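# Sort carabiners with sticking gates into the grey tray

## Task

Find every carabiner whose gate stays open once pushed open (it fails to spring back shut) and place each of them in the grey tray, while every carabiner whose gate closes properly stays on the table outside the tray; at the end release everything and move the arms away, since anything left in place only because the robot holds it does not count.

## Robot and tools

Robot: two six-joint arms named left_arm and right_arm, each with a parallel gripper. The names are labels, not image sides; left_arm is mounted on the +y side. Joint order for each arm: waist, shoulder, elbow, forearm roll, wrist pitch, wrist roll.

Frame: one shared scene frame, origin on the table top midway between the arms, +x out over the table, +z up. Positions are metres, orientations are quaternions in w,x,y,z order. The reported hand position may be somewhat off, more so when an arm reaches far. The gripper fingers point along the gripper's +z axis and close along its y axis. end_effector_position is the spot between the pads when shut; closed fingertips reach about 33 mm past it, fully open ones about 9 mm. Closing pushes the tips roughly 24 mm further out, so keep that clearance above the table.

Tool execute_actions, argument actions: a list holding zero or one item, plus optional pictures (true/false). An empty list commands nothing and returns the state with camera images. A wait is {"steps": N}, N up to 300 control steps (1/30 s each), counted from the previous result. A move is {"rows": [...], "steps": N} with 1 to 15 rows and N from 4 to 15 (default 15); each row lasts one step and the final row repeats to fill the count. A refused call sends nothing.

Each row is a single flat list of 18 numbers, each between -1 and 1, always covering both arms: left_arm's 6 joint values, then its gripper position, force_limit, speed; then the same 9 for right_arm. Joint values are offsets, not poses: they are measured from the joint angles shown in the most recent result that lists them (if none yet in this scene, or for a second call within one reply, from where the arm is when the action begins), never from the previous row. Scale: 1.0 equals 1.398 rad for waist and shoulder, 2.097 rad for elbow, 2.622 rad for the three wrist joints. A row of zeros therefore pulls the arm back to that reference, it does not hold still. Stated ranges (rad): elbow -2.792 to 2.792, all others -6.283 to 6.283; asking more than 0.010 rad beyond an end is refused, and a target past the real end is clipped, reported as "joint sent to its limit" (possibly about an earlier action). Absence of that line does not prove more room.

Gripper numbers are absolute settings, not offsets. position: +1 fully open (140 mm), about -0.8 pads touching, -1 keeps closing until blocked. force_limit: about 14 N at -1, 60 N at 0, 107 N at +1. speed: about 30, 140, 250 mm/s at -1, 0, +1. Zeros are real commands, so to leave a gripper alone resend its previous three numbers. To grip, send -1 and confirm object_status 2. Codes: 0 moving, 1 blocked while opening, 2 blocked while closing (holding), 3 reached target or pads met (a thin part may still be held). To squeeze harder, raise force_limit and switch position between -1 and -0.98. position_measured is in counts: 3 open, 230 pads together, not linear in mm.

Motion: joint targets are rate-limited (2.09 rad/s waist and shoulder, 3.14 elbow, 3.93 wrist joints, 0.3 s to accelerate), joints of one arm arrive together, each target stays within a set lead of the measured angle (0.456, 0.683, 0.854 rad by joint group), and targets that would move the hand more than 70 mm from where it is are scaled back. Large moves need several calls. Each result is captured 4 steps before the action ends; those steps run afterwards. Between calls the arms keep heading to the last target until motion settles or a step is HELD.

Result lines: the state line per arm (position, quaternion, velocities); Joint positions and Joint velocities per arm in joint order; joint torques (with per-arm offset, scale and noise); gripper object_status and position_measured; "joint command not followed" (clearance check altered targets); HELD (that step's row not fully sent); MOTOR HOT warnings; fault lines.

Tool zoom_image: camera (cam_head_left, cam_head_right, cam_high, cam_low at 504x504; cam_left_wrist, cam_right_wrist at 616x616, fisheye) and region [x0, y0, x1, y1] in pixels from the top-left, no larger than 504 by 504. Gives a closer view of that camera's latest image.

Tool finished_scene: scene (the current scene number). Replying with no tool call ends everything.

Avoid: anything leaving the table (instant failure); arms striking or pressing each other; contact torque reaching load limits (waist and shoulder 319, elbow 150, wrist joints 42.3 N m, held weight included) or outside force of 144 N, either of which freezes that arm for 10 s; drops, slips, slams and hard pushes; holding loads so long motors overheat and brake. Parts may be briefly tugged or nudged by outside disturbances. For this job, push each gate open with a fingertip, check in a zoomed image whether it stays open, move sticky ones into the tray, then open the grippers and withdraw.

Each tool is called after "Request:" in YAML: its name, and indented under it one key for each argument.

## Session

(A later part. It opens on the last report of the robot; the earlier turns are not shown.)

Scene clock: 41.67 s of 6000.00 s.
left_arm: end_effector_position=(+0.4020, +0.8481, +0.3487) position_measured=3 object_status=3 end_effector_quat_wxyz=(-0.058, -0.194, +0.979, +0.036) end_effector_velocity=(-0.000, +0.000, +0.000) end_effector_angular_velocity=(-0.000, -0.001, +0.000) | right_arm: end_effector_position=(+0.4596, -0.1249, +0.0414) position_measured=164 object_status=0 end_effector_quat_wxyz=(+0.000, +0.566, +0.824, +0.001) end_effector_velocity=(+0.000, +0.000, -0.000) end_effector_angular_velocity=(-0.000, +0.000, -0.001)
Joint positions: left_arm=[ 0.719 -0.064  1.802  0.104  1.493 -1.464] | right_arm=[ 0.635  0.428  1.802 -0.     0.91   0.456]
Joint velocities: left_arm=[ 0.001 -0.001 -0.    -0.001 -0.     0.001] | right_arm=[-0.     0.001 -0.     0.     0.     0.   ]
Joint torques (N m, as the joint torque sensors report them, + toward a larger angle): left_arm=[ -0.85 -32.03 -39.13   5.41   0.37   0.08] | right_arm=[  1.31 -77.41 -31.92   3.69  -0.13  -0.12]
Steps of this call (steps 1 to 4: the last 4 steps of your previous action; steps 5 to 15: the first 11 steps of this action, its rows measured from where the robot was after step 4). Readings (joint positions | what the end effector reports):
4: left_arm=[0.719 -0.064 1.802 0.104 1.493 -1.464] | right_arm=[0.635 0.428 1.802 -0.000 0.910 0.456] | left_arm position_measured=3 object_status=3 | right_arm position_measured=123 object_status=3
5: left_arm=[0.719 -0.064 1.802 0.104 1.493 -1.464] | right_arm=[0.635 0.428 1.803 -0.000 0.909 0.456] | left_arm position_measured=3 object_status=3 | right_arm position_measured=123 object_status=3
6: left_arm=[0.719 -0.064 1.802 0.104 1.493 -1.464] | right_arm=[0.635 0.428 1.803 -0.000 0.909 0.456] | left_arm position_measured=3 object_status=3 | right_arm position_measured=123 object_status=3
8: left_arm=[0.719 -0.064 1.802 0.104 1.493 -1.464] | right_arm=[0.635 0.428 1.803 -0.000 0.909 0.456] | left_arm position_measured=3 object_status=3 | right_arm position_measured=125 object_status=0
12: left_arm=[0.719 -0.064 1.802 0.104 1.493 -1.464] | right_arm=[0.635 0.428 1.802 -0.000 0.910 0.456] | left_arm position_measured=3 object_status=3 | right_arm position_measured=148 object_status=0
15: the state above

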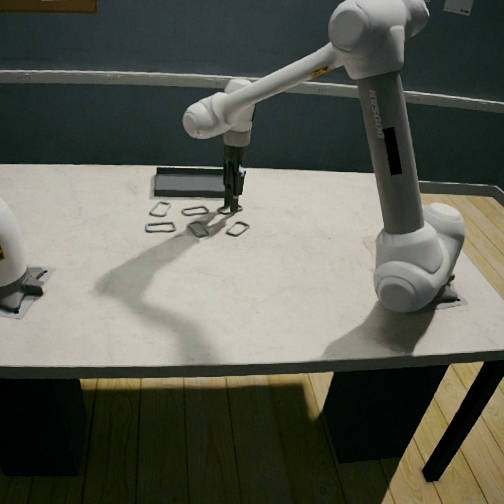

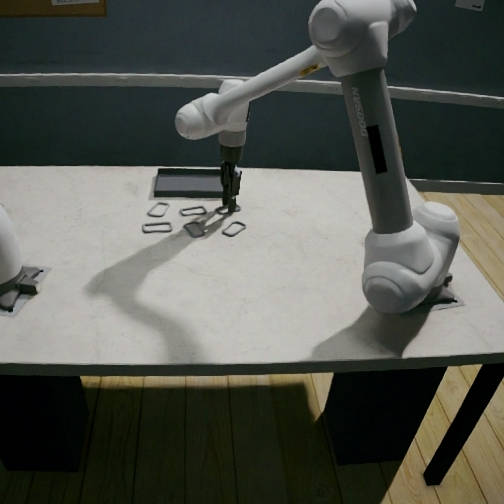

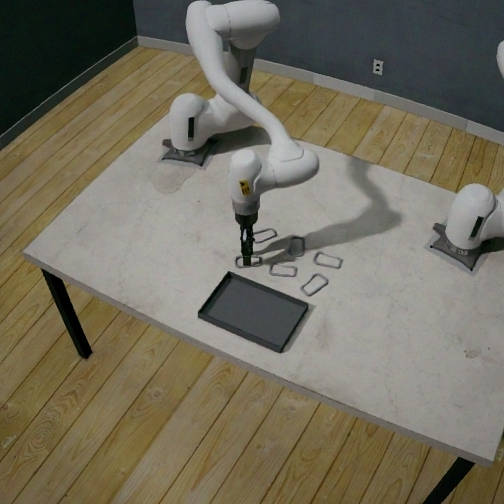

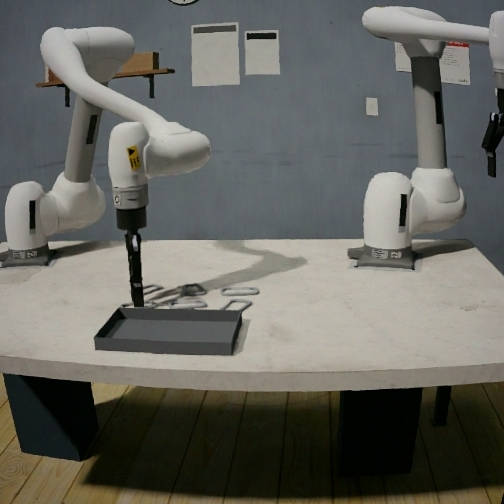

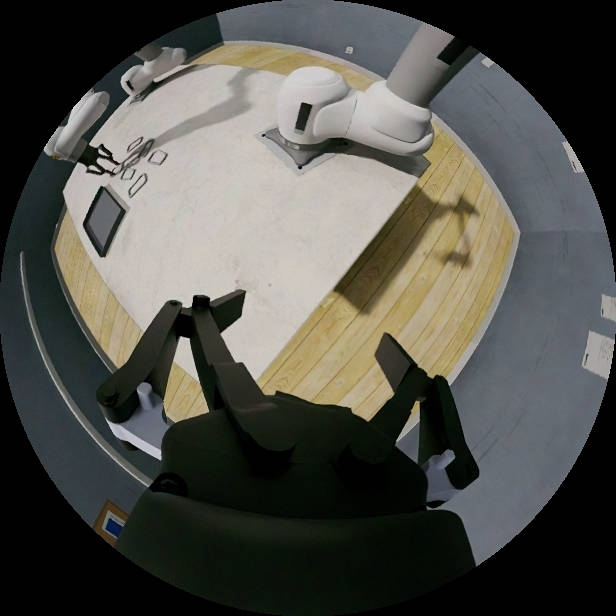

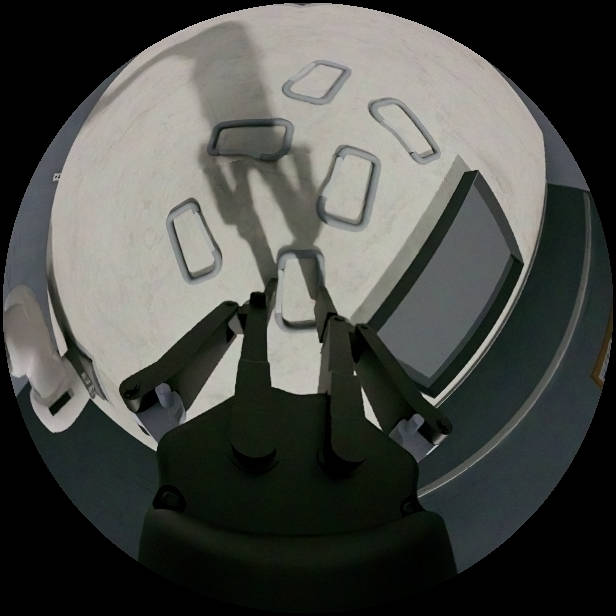

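Request:
execute_actions:
  actions:
    - {"rows":[[0,0,0,0,0,0,1,0,0.5,0,0.0008,0.0004,0,-0.0007,0,-0.3,0,-0.3],[0,0,0,0,0,0,1,0,0.5,0,0.0008,0.0004,0,-0.0007,0,-0.3,0,-0.3],[0,0,0,0,0,0,1,0,0.5,0,0.0008,0.0004,0,-0.0007,0,-0.38,0,-0.3]],"steps":15}
  pictures: true

Request:
zoom_image:
  camera: "cam_right_wrist"
  region: [220,200,400,380]

Scene clock: 42.17 s of 6000.00 s.
left_arm: end_effector_position=(+0.4020, +0.8481, +0.3487) position_measured=3 object_status=3 end_effector_quat_wxyz=(-0.058, -0.194, +0.979, +0.036) end_effector_velocity=(+0.000, -0.000, -0.000) end_effector_angular_velocity=(+0.000, +0.000, -0.000) | right_arm: end_effector_position=(+0.4596, -0.1249, +0.0406) position_measured=177 object_status=0 end_effector_quat_wxyz=(+0.000, +0.566, +0.824, +0.001) end_effector_velocity=(-0.000, -0.000, -0.001) end_effector_angular_velocity=(-0.001, +0.001, +0.000)
Joint positions: left_arm=[ 0.719 -0.064  1.802  0.104  1.493 -1.464] | right_arm=[ 0.635  0.429  1.803 -0.     0.908  0.456]
Joint velocities: left_arm=[-0.001  0.     0.     0.    -0.    -0.001] | right_arm=[-0.     0.001  0.001  0.    -0.001 -0.   ]
Joint torques (N m, as the joint torque sensors report them, + toward a larger angle): left_arm=[ -0.6  -32.48 -39.17   5.42   0.39  -0.03] | right_arm=[  4.22 -45.41 -17.09   3.4   -2.98  -0.33]
Steps of this call (steps 1 to 4: the last 4 steps of your previous action; steps 5 to 15: the first 11 steps of this action). Readings (joint positions | what the end effector reports):
5: left_arm=[0.719 -0.064 1.802 0.104 1.493 -1.464] | right_arm=[0.635 0.428 1.802 -0.000 0.910 0.456] | left_arm position_measured=3 object_status=3 | right_arm position_measured=167 object_status=0
6: left_arm=[0.719 -0.064 1.802 0.104 1.493 -1.464] | right_arm=[0.635 0.428 1.802 -0.000 0.910 0.456] | left_arm position_measured=3 object_status=3 | right_arm position_measured=167 object_status=3
8: left_arm=[0.719 -0.064 1.802 0.104 1.493 -1.464] | right_arm=[0.635 0.428 1.803 -0.000 0.909 0.456] | left_arm position_measured=3 object_status=3 | right_arm position_measured=169 object_status=0
12: left_arm=[0.719 -0.064 1.802 0.104 1.493 -1.464] | right_arm=[0.635 0.429 1.803 -0.000 0.908 0.456] | left_arm position_measured=3 object_status=3 | right_arm position_measured=177 object_status=0
15: the state above

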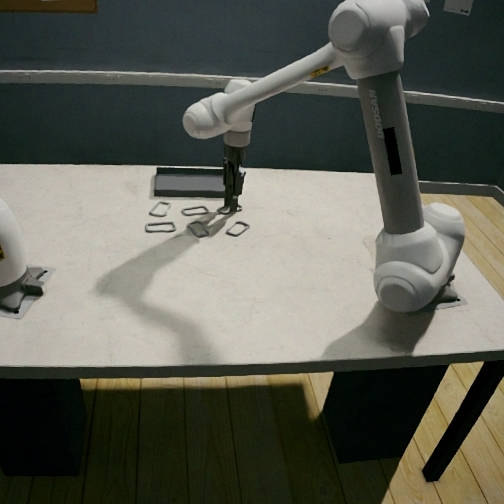

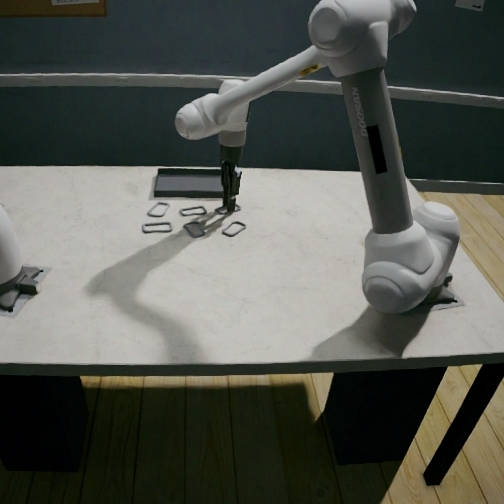

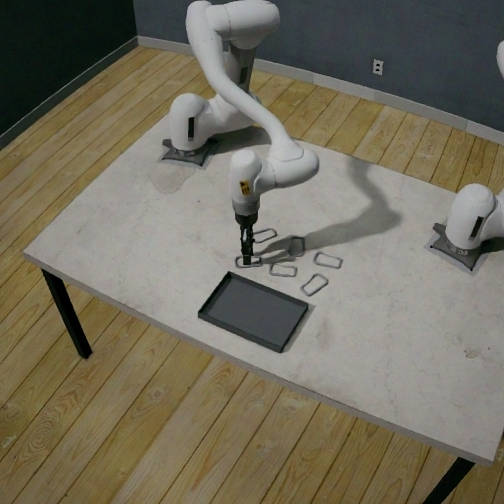

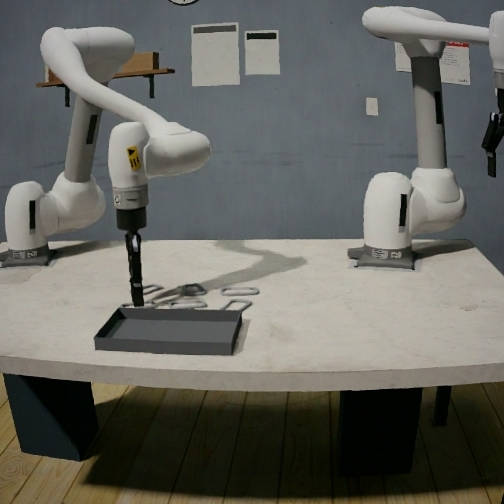

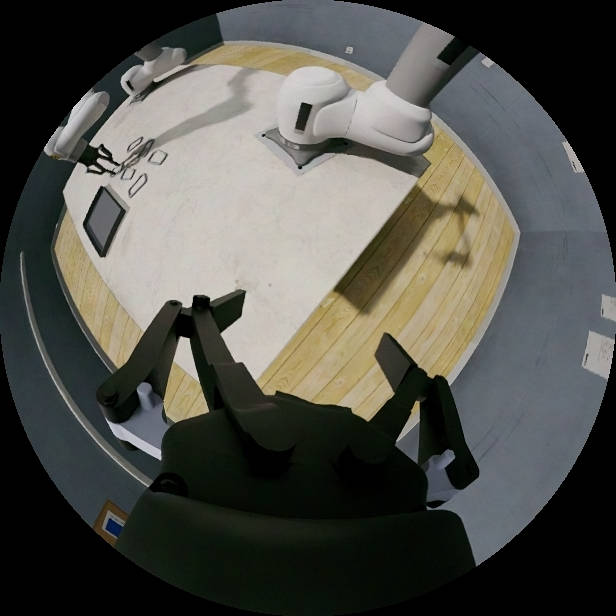

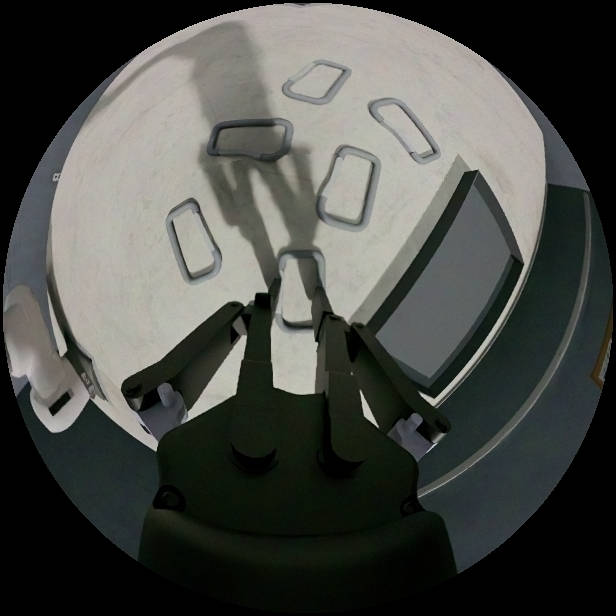

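Region (220, 200, 400, 380) of cam_right_wrist's 616x616 image, scaled by 2.800, with more detail than that image has.

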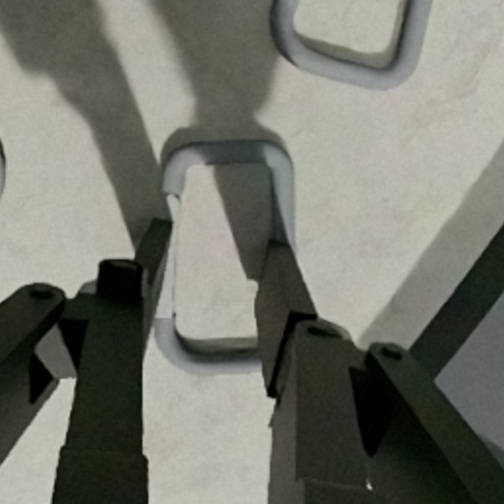

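Ring not moved; perspective likely. Close further while rising slightly.

Request:
execute_actions:
  actions:
    - {"rows":[[0,0,0,0,0,0,1,0,0.5,0,-0.0012,-0.0006,0,0.001,0,-0.52,0,-0.3]],"steps":15}
  pictures: true

Request:
zoom_image:
  camera: "cam_right_wrist"
  region: [220,200,400,380]

Scene clock: 42.67 s of 6000.00 s.
left_arm: end_effector_position=(+0.4020, +0.8481, +0.3487) position_measured=3 object_status=3 end_effector_quat_wxyz=(-0.058, -0.194, +0.979, +0.036) end_effector_velocity=(-0.000, +0.001, -0.000) end_effector_angular_velocity=(+0.000, +0.001, +0.003) | right_arm: end_effector_position=(+0.4596, -0.1248, +0.0421) position_measured=195 object_status=3 end_effector_quat_wxyz=(+0.000, +0.566, +0.824, +0.001) end_effector_velocity=(+0.001, +0.001, +0.003) end_effector_angular_velocity=(+0.003, -0.003, -0.000)
Joint positions: left_arm=[ 0.719 -0.064  1.802  0.104  1.493 -1.464] | right_arm=[ 0.635  0.428  1.802 -0.     0.911  0.456]
Joint velocities: left_arm=[ 0.001  0.001  0.     0.     0.    -0.002] | right_arm=[-0.    -0.004 -0.001  0.     0.001  0.   ]
Joint torques (N m, as the joint torque sensors report them, + toward a larger angle): left_arm=[ -0.25 -31.88 -39.27   5.42   0.37   0.14] | right_arm=[  4.04 -75.6  -30.79   3.62  -0.08  -0.09]
Steps of this call (steps 1 to 4: the last 4 steps of your previous action; steps 5 to 15: the first 11 steps of this action). Readings (joint positions | what the end effector reports):
5: left_arm=[0.719 -0.064 1.802 0.104 1.493 -1.464] | right_arm=[0.635 0.429 1.803 -0.000 0.908 0.456] | left_arm position_measured=3 object_status=3 | right_arm position_measured=177 object_status=0
6: left_arm=[0.719 -0.064 1.802 0.104 1.493 -1.464] | right_arm=[0.635 0.429 1.803 -0.000 0.909 0.456] | left_arm position_measured=3 object_status=3 | right_arm position_measured=179 object_status=0
8: left_arm=[0.719 -0.064 1.802 0.104 1.493 -1.464] | right_arm=[0.635 0.428 1.803 -0.000 0.910 0.456] | left_arm position_measured=3 object_status=3 | right_arm position_measured=190 object_status=0
12: left_arm=[0.719 -0.064 1.802 0.104 1.493 -1.464] | right_arm=[0.635 0.428 1.802 -0.000 0.911 0.456] | left_arm position_measured=3 object_status=3 | right_arm position_measured=195 object_status=0
15: the state above

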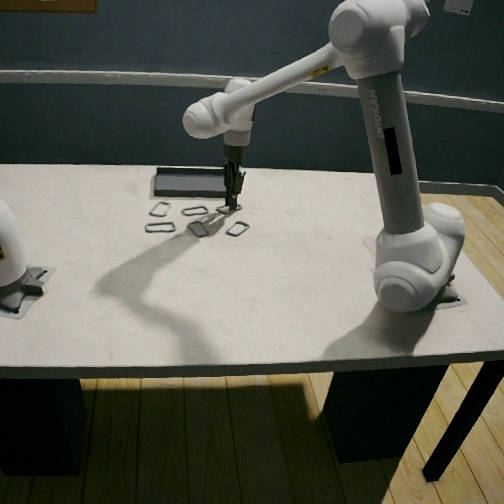

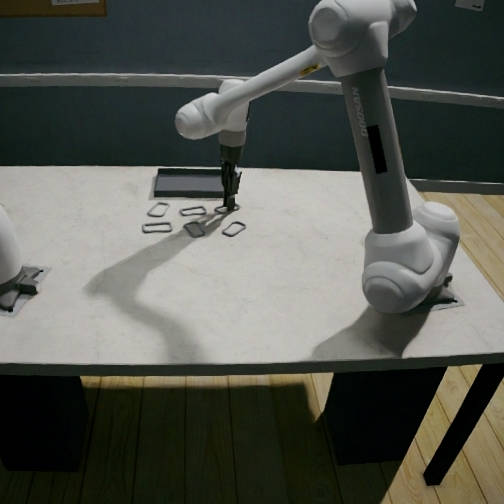

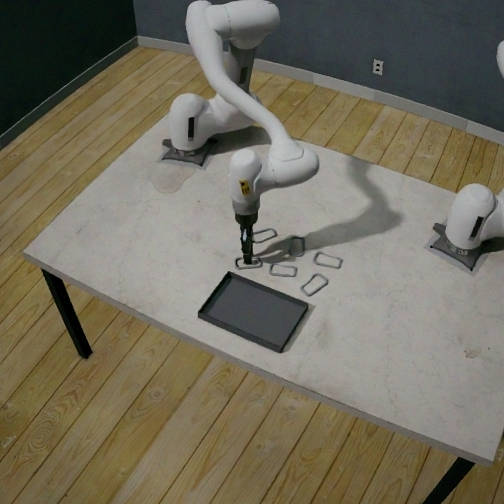

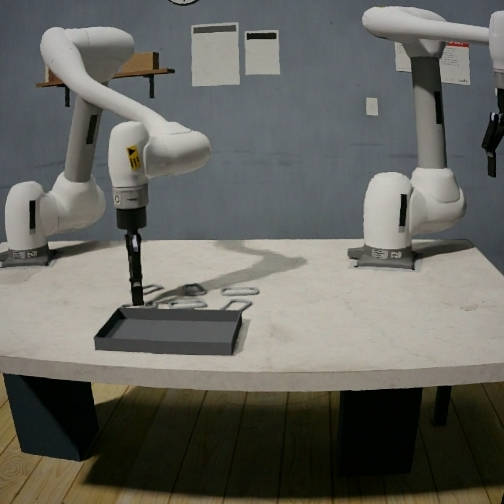

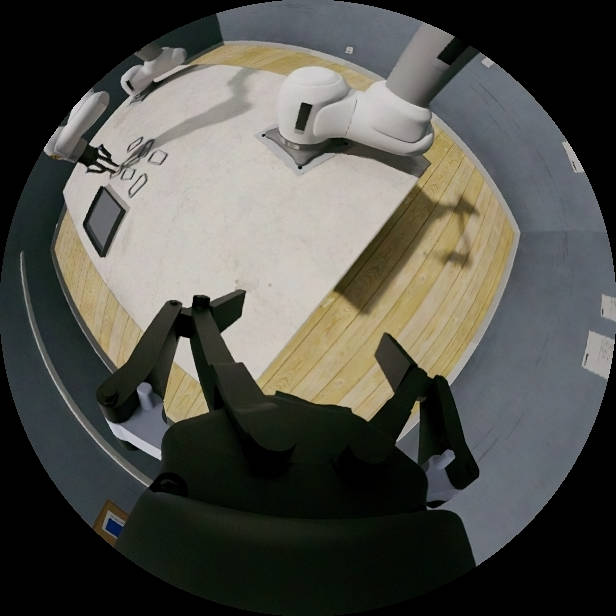

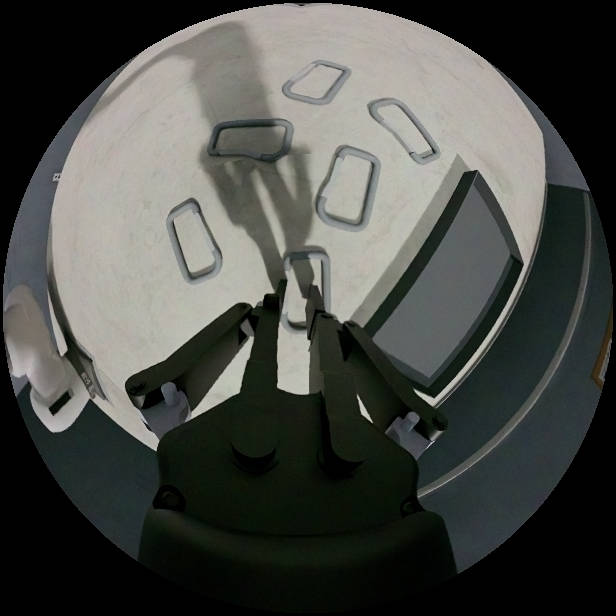

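Region (220, 200, 400, 380) of cam_right_wrist's 616x616 image, scaled by 2.800, with more detail than that image has.

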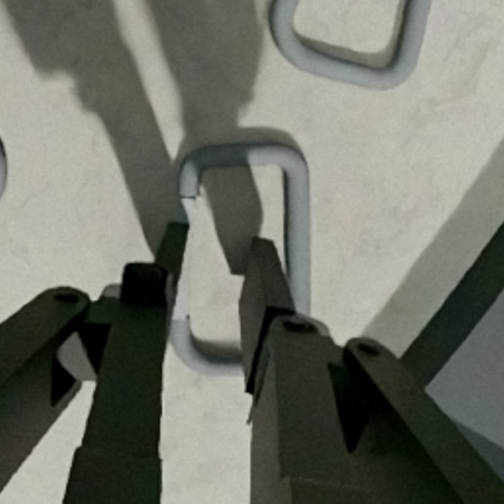

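Request:
execute_actions:
  actions:
    - {"rows":[[0,0,0,0,0,0,1,0,0.5,0,-0.004,-0.002,0,0.0035,0,0.05,-0.4,0.5],[0,0,0,0,0,0,1,0,0.5,0,-0.012,-0.006,0,0.0105,0,0.05,-0.4,0.5],[0,0,0,0,0,0,1,0,0.5,0,-0.012,-0.006,0,0.0105,0,0.05,-0.4,0.5],[0,0,0,0,0,0,1,0,0.5,0,-0.012,-0.006,0,0.0105,0,0.05,-0.4,0.5],[0,0,0,0,0,0,1,0,0.5,-0.0075,0.0045,-0.0197,0,0.0129,-0.004,0.05,-0.4,0.5],[0,0,0,0,0,0,1,0,0.5,-0.0075,0.0045,-0.0197,0,0.0129,-0.004,0.05,-0.4,0.5],[0,0,0,0,0,0,1,0,0.5,-0.0075,0.0045,-0.0197,0,0.0129,-0.004,0.05,-0.4,0.5],[0,0,0,0,0,0,1,0,0.5,-0.0075,0.0045,-0.0197,0,0.0129,-0.004,0.05,-0.4,0.5],[0,0,0,0,0,0,1,0,0.5,-0.0075,0.0045,-0.0197,0,0.0129,-0.004,0.05,-0.4,0.5],[0,0,0,0,0,0,1,0,0.5,-0.0075,0.0045,-0.0197,0,0.0129,-0.004,0.05,-0.4,0.5],[0,0,0,0,0,0,1,0,0.5,-0.0075,0.0045,-0.0197,0,0.0129,-0.004,0.05,-0.4,0.5],[0,0,0,0,0,0,1,0,0.5,-0.0075,0.0045,-0.0197,0,0.0129,-0.004,0.05,-0.4,0.5]],"steps":15}
  pictures: true

Request:
zoom_image:
  camera: "cam_right_wrist"
  region: [220,200,400,380]

Scene clock: 43.50 s of 6000.00 s.
left_arm: end_effector_position=(+0.4020, +0.8481, +0.3487) position_measured=3 object_status=3 end_effector_quat_wxyz=(-0.058, -0.194, +0.979, +0.036) end_effector_velocity=(-0.001, +0.001, +0.000) end_effector_angular_velocity=(+0.000, -0.001, +0.003) | right_arm: end_effector_position=(+0.4748, -0.1186, +0.0562) position_measured=123 object_status=0 end_effector_quat_wxyz=(+0.000, +0.566, +0.824, +0.001) end_effector_velocity=(+0.016, +0.006, +0.000) end_effector_angular_velocity=(-0.001, +0.000, +0.001)
Joint positions: left_arm=[ 0.719 -0.064  1.802  0.104  1.493 -1.464] | right_arm=[ 0.625  0.432  1.763 -0.     0.944  0.446]
Joint velocities: left_arm=[ 0.002 -0.001  0.     0.    -0.    -0.001] | right_arm=[-0.01   0.02  -0.032 -0.     0.013 -0.012]
Joint torques (N m, as the joint torque sensors report them, + toward a larger angle): left_arm=[  0.1  -32.53 -39.15   5.38   0.27   0.06] | right_arm=[  4.96 -82.72 -33.44   3.51   0.17  -0.26]
Steps of this call (steps 1 to 4: the last 4 steps of your previous action; steps 5 to 14: the robot went on to your last target; steps 15 to 25: the first 11 steps of this action). Readings (joint positions | what the end effector reports):
15: left_arm=[0.719 -0.064 1.802 0.104 1.493 -1.464] | right_arm=[0.635 0.427 1.802 -0.000 0.911 0.456] | left_arm position_measured=3 object_status=3 | right_arm position_measured=195 object_status=0
16: left_arm=[0.719 -0.064 1.802 0.104 1.493 -1.464] | right_arm=[0.635 0.426 1.801 -0.000 0.913 0.456] | left_arm position_measured=3 object_status=3 | right_arm position_measured=191 object_status=0
18: left_arm=[0.719 -0.064 1.802 0.104 1.493 -1.464] | right_arm=[0.635 0.418 1.795 -0.000 0.926 0.456] | left_arm position_measured=3 object_status=3 | right_arm position_measured=170 object_status=0
22: left_arm=[0.719 -0.064 1.802 0.104 1.493 -1.464] | right_arm=[0.628 0.427 1.771 -0.000 0.940 0.449] | left_arm position_measured=3 object_status=3 | right_arm position_measured=128 object_status=0
25: the state above

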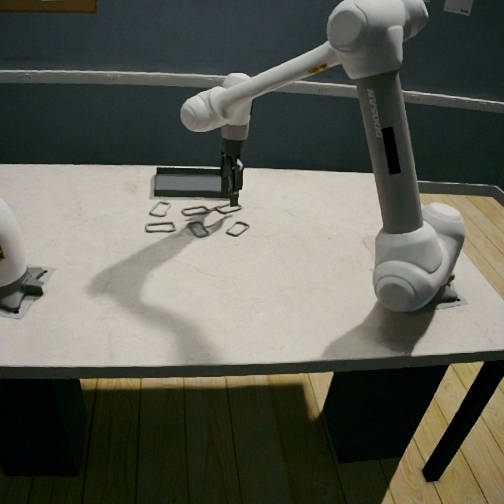

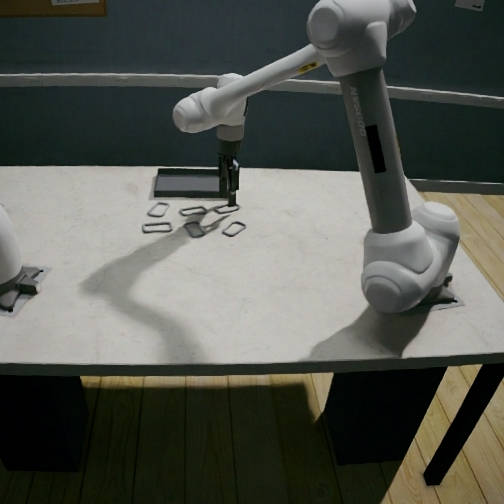

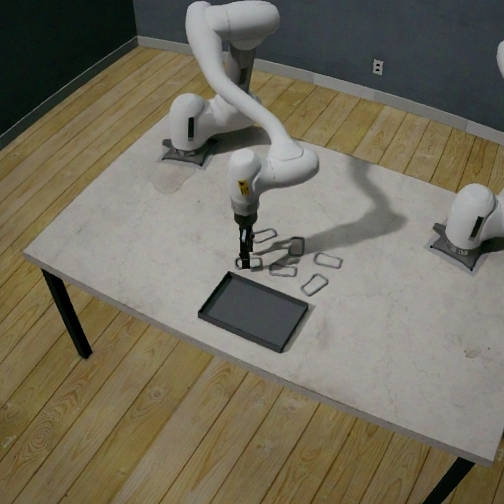

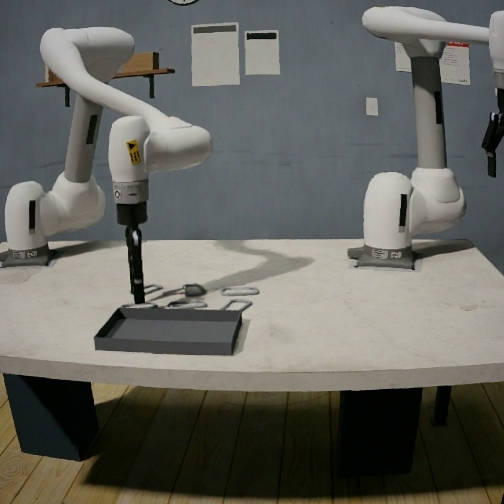

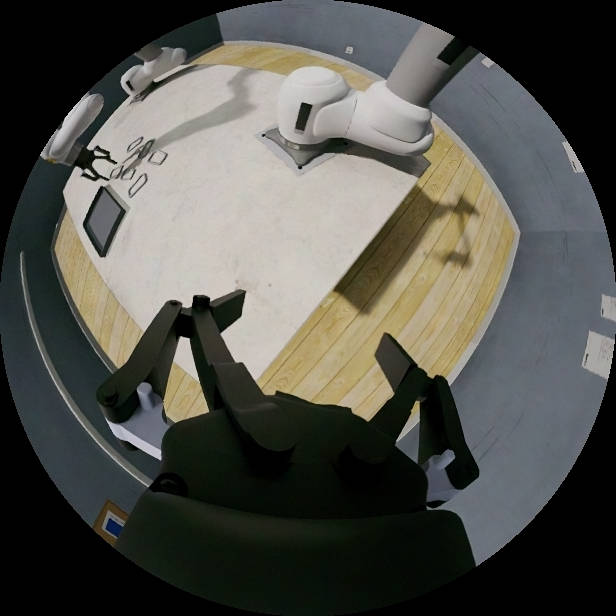

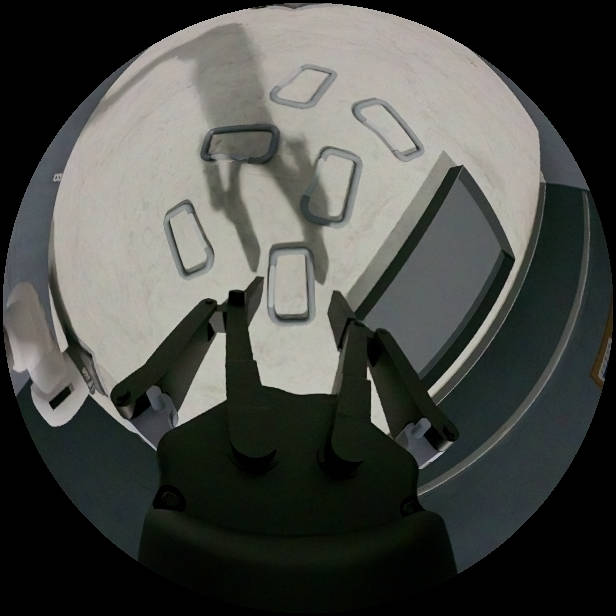

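Region (220, 200, 400, 380) of cam_right_wrist's 616x616 image, scaled by 2.800, with more detail than that image has.

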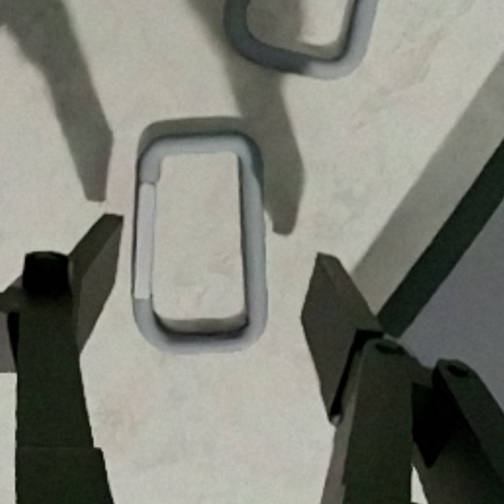

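Request:
execute_actions:
  actions:
    - {"rows":[[0,0,0,0,0,0,1,0,0.5,0,0.012,0.0043,0,-0.0092,0,0.05,0,-0.3],[0,0,0,0,0,0,1,0,0.5,0,0.012,0.0043,0,-0.0092,0,0.05,0,-0.3],[0,0,0,0,0,0,1,0,0.5,0,0.012,0.0043,0,-0.0092,0,0.05,0,-0.3],[0,0,0,0,0,0,1,0,0.5,0,0.012,0.0043,0,-0.0092,0,0.05,0,-0.3],[0,0,0,0,0,0,1,0,0.5,0,0.012,0.0043,0,-0.0092,0,0.05,0,-0.3],[0,0,0,0,0,0,1,0,0.5,0,0.012,0.0043,0,-0.0092,0,-0.3,0,-0.2]],"steps":15}
  pictures: false

Request:
execute_actions:
  actions:
    - {"steps":8}
  pictures: true

Request:
zoom_image:
  camera: "cam_right_wrist"
  region: [220,200,400,380]

Scene clock: 44.10 s of 6000.00 s.
left_arm: end_effector_position=(+0.4020, +0.8481, +0.3487) position_measured=3 object_status=3 end_effector_quat_wxyz=(-0.058, -0.194, +0.979, +0.036) end_effector_velocity=(-0.000, +0.000, -0.000) end_effector_angular_velocity=(+0.000, +0.001, +0.002) | right_arm: end_effector_position=(+0.4752, -0.1185, +0.0404) position_measured=150 object_status=0 end_effector_quat_wxyz=(+0.000, +0.566, +0.824, +0.001) end_effector_velocity=(-0.001, +0.001, -0.002) end_effector_angular_velocity=(+0.000, -0.001, +0.000)
Joint positions: left_arm=[ 0.719 -0.064  1.802  0.104  1.493 -1.464] | right_arm=[ 0.625  0.449  1.772 -0.     0.92   0.446]
Joint velocities: left_arm=[ 0.     0.     0.     0.     0.    -0.002] | right_arm=[ 0.002  0.002  0.001 -0.    -0.004  0.002]
Joint torques (N m, as the joint torque sensors report them, + toward a larger angle): left_arm=[ -0.56 -32.22 -39.28   5.41   0.38  -0.05] | right_arm=[  3.77 -80.92 -31.97   3.68  -0.36  -0.07]
Steps of this call (steps 1 to 4: the last 4 steps of your previous action; steps 5 to 7: the robot went on to your last target; steps 8 to 18: the first 11 steps of this action). Readings (joint positions | what the end effector reports):
8: left_arm=[0.719 -0.064 1.802 0.104 1.493 -1.464] | right_arm=[0.624 0.434 1.761 -0.000 0.945 0.445] | left_arm position_measured=3 object_status=3 | right_arm position_measured=123 object_status=3
9: left_arm=[0.719 -0.064 1.802 0.104 1.493 -1.464] | right_arm=[0.624 0.436 1.762 -0.000 0.940 0.445] | left_arm position_measured=3 object_status=3 | right_arm position_measured=123 object_status=3
11: left_arm=[0.719 -0.064 1.802 0.104 1.493 -1.464] | right_arm=[0.624 0.444 1.768 -0.000 0.928 0.445] | left_arm position_measured=3 object_status=3 | right_arm position_measured=123 object_status=3
15: left_arm=[0.719 -0.064 1.802 0.104 1.493 -1.464] | right_arm=[0.625 0.448 1.771 -0.000 0.921 0.446] | left_arm position_measured=3 object_status=3 | right_arm position_measured=131 object_status=0
18: the state above

Scene clock: 44.37 s of 6000.00 s.
left_arm: end_effector_position=(+0.4020, +0.8481, +0.3487) position_measured=3 object_status=3 end_effector_quat_wxyz=(-0.058, -0.194, +0.979, +0.036) end_effector_velocity=(-0.000, +0.001, -0.000) end_effector_angular_velocity=(-0.000, +0.000, +0.002) | right_arm: end_effector_position=(+0.4751, -0.1184, +0.0403) position_measured=167 object_status=3 end_effector_quat_wxyz=(+0.000, +0.566, +0.824, +0.001) end_effector_velocity=(+0.000, +0.000, -0.000) end_effector_angular_velocity=(+0.000, -0.000, -0.000)
Joint positions: left_arm=[ 0.719 -0.064  1.802  0.104  1.493 -1.464] | right_arm=[ 0.625  0.449  1.772 -0.     0.92   0.446]
Joint velocities: left_arm=[ 0.001  0.     0.    -0.    -0.    -0.   ] | right_arm=[ 0.  0.  0.  0. -0. -0.]
Joint torques (N m, as the joint torque sensors report them, + toward a larger angle): left_arm=[ -0.69 -32.55 -38.92   5.49   0.34  -0.05] | right_arm=[  1.22 -56.22 -22.17   3.42  -3.07  -0.06]
Kept back: nothing.
Steps of this call (steps 1 to 4: the last 4 steps of your previous action; steps 5 to 8: the robot went on to your last target). Readings (joint positions | what the end effector reports):
1: left_arm=[0.719 -0.064 1.802 0.104 1.493 -1.464] | right_arm=[0.625 0.449 1.772 -0.000 0.920 0.446] | left_arm position_measured=3 object_status=3 | right_arm position_measured=157 object_status=0
2: left_arm=[0.719 -0.064 1.802 0.104 1.493 -1.464] | right_arm=[0.625 0.449 1.772 -0.000 0.920 0.446] | left_arm position_measured=3 object_status=3 | right_arm position_measured=163 object_status=0
4: left_arm=[0.719 -0.064 1.802 0.104 1.493 -1.464] | right_arm=[0.625 0.449 1.772 -0.000 0.920 0.446] | left_arm position_measured=3 object_status=3 | right_arm position_measured=167 object_status=0
8: the state above

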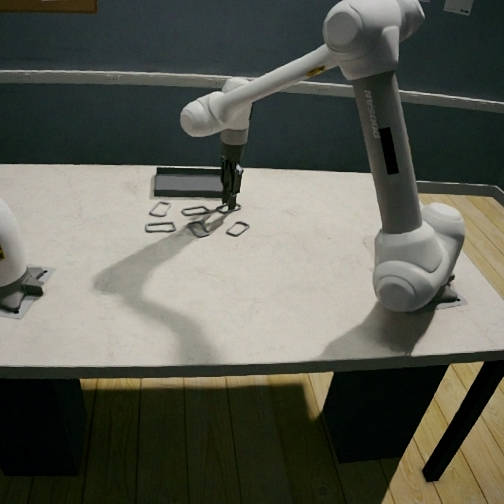

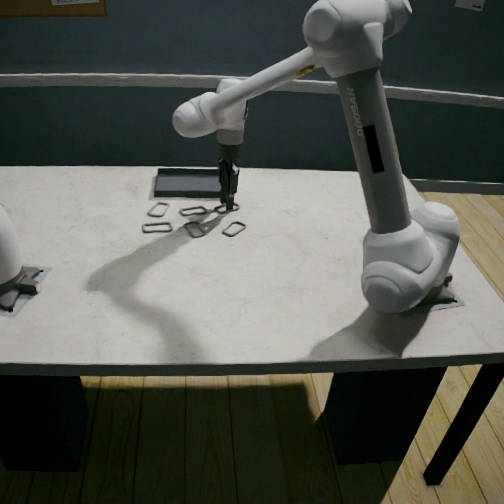

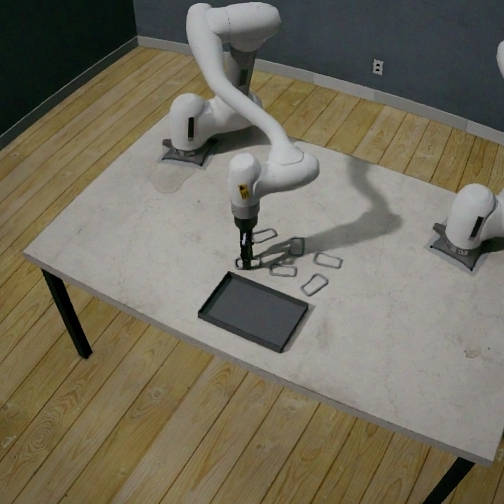

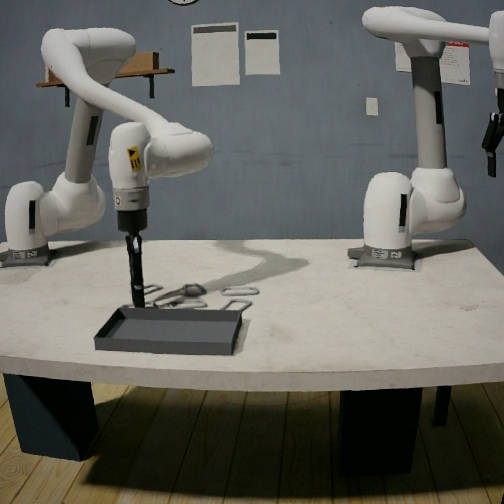

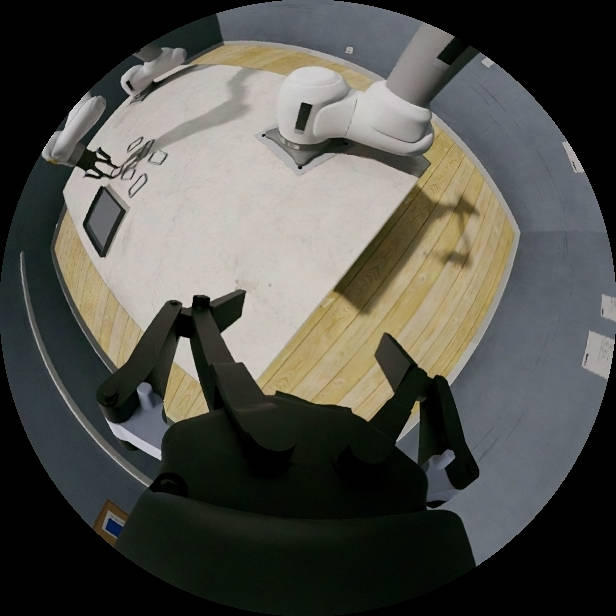

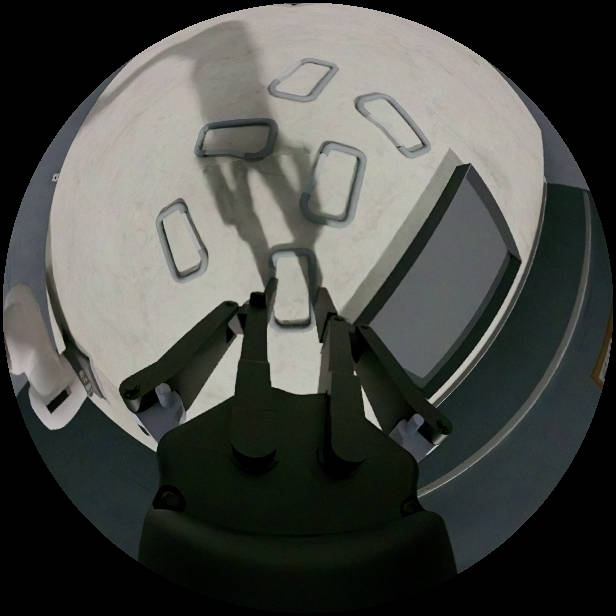

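Region (220, 200, 400, 380) of cam_right_wrist's 616x616 image, scaled by 2.800, with more detail than that image has.

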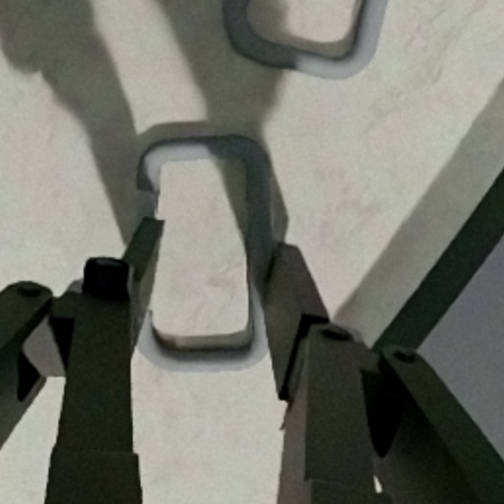

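Request:
execute_actions:
  actions:
    - {"rows":[[0,0,0,0,0,0,1,0,0.5,0,-0.001,-0.0005,0,0.0009,0,-0.45,0,-0.3]],"steps":15}
  pictures: true

Request:
zoom_image:
  camera: "cam_right_wrist"
  region: [220,200,400,380]

Scene clock: 44.83 s of 6000.00 s.
left_arm: end_effector_position=(+0.4020, +0.8481, +0.3487) position_measured=3 object_status=3 end_effector_quat_wxyz=(-0.058, -0.194, +0.979, +0.036) end_effector_velocity=(-0.001, +0.000, +0.001) end_effector_angular_velocity=(+0.001, -0.001, +0.001) | right_arm: end_effector_position=(+0.4750, -0.1184, +0.0415) position_measured=186 object_status=3 end_effector_quat_wxyz=(+0.000, +0.566, +0.824, +0.000) end_effector_velocity=(+0.001, +0.001, +0.002) end_effector_angular_velocity=(+0.002, -0.002, -0.001)
Joint positions: left_arm=[ 0.719 -0.064  1.802  0.104  1.493 -1.464] | right_arm=[ 0.625  0.448  1.771 -0.     0.922  0.446]
Joint velocities: left_arm=[ 0.001 -0.001 -0.     0.     0.     0.   ] | right_arm=[-0.    -0.002 -0.002  0.     0.001  0.   ]
Joint torques (N m, as the joint torque sensors report them, + toward a larger angle): left_arm=[ -0.22 -32.59 -38.8    5.41   0.36   0.03] | right_arm=[  5.01 -79.05 -32.22   3.8   -0.13  -0.52]
Steps of this call (steps 1 to 3: the robot went on to your last target; steps 4 to 14: the first 11 steps of this action). Readings (joint positions | what the end effector reports):
4: left_arm=[0.719 -0.064 1.802 0.104 1.493 -1.464] | right_arm=[0.625 0.449 1.772 -0.000 0.920 0.446] | left_arm position_measured=3 object_status=3 | right_arm position_measured=167 object_status=0
5: left_arm=[0.719 -0.064 1.802 0.104 1.493 -1.464] | right_arm=[0.625 0.449 1.772 -0.000 0.920 0.446] | left_arm position_measured=3 object_status=3 | right_arm position_measured=169 object_status=0
7: left_arm=[0.719 -0.064 1.802 0.104 1.493 -1.464] | right_arm=[0.625 0.448 1.771 -0.000 0.921 0.446] | left_arm position_measured=3 object_status=3 | right_arm position_measured=181 object_status=0
11: left_arm=[0.719 -0.064 1.802 0.104 1.493 -1.464] | right_arm=[0.625 0.448 1.771 -0.000 0.922 0.446] | left_arm position_measured=3 object_status=3 | right_arm position_measured=186 object_status=0
14: the state above

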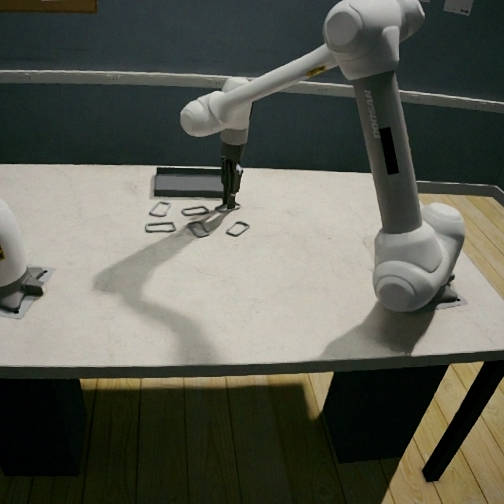

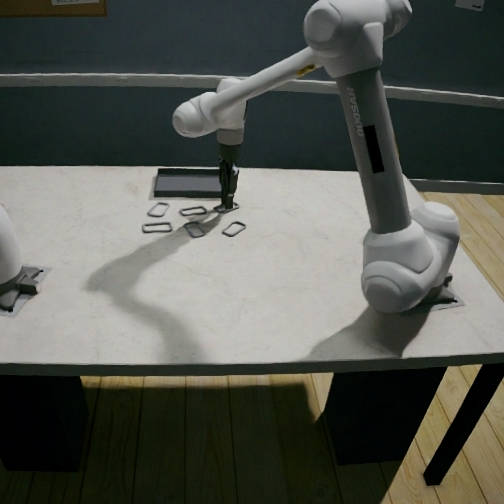

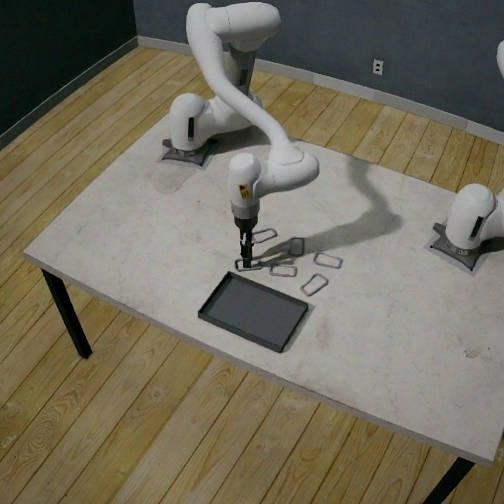

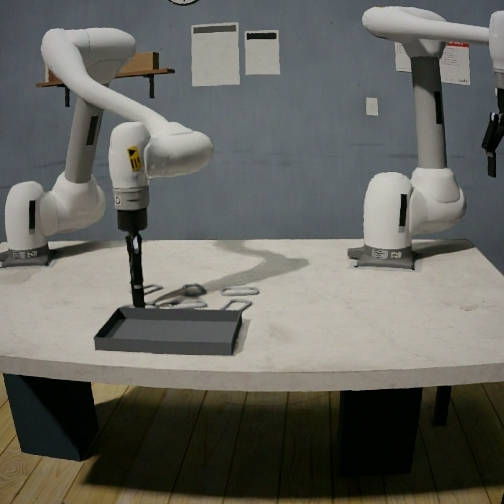

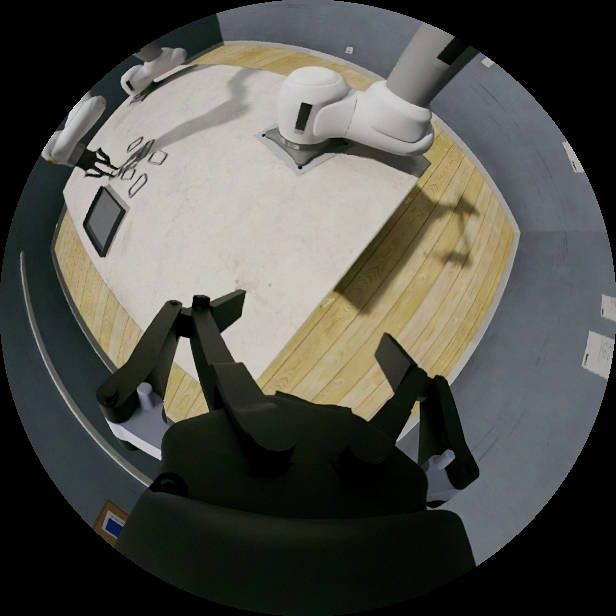

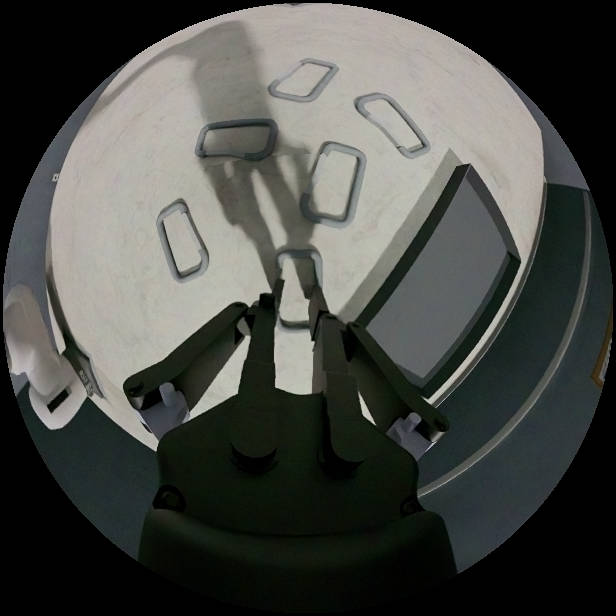

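Region (220, 200, 400, 380) of cam_right_wrist's 616x616 image, scaled by 2.800, with more detail than that image has.

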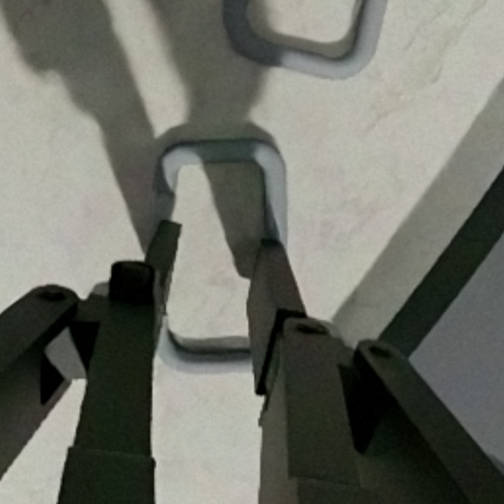

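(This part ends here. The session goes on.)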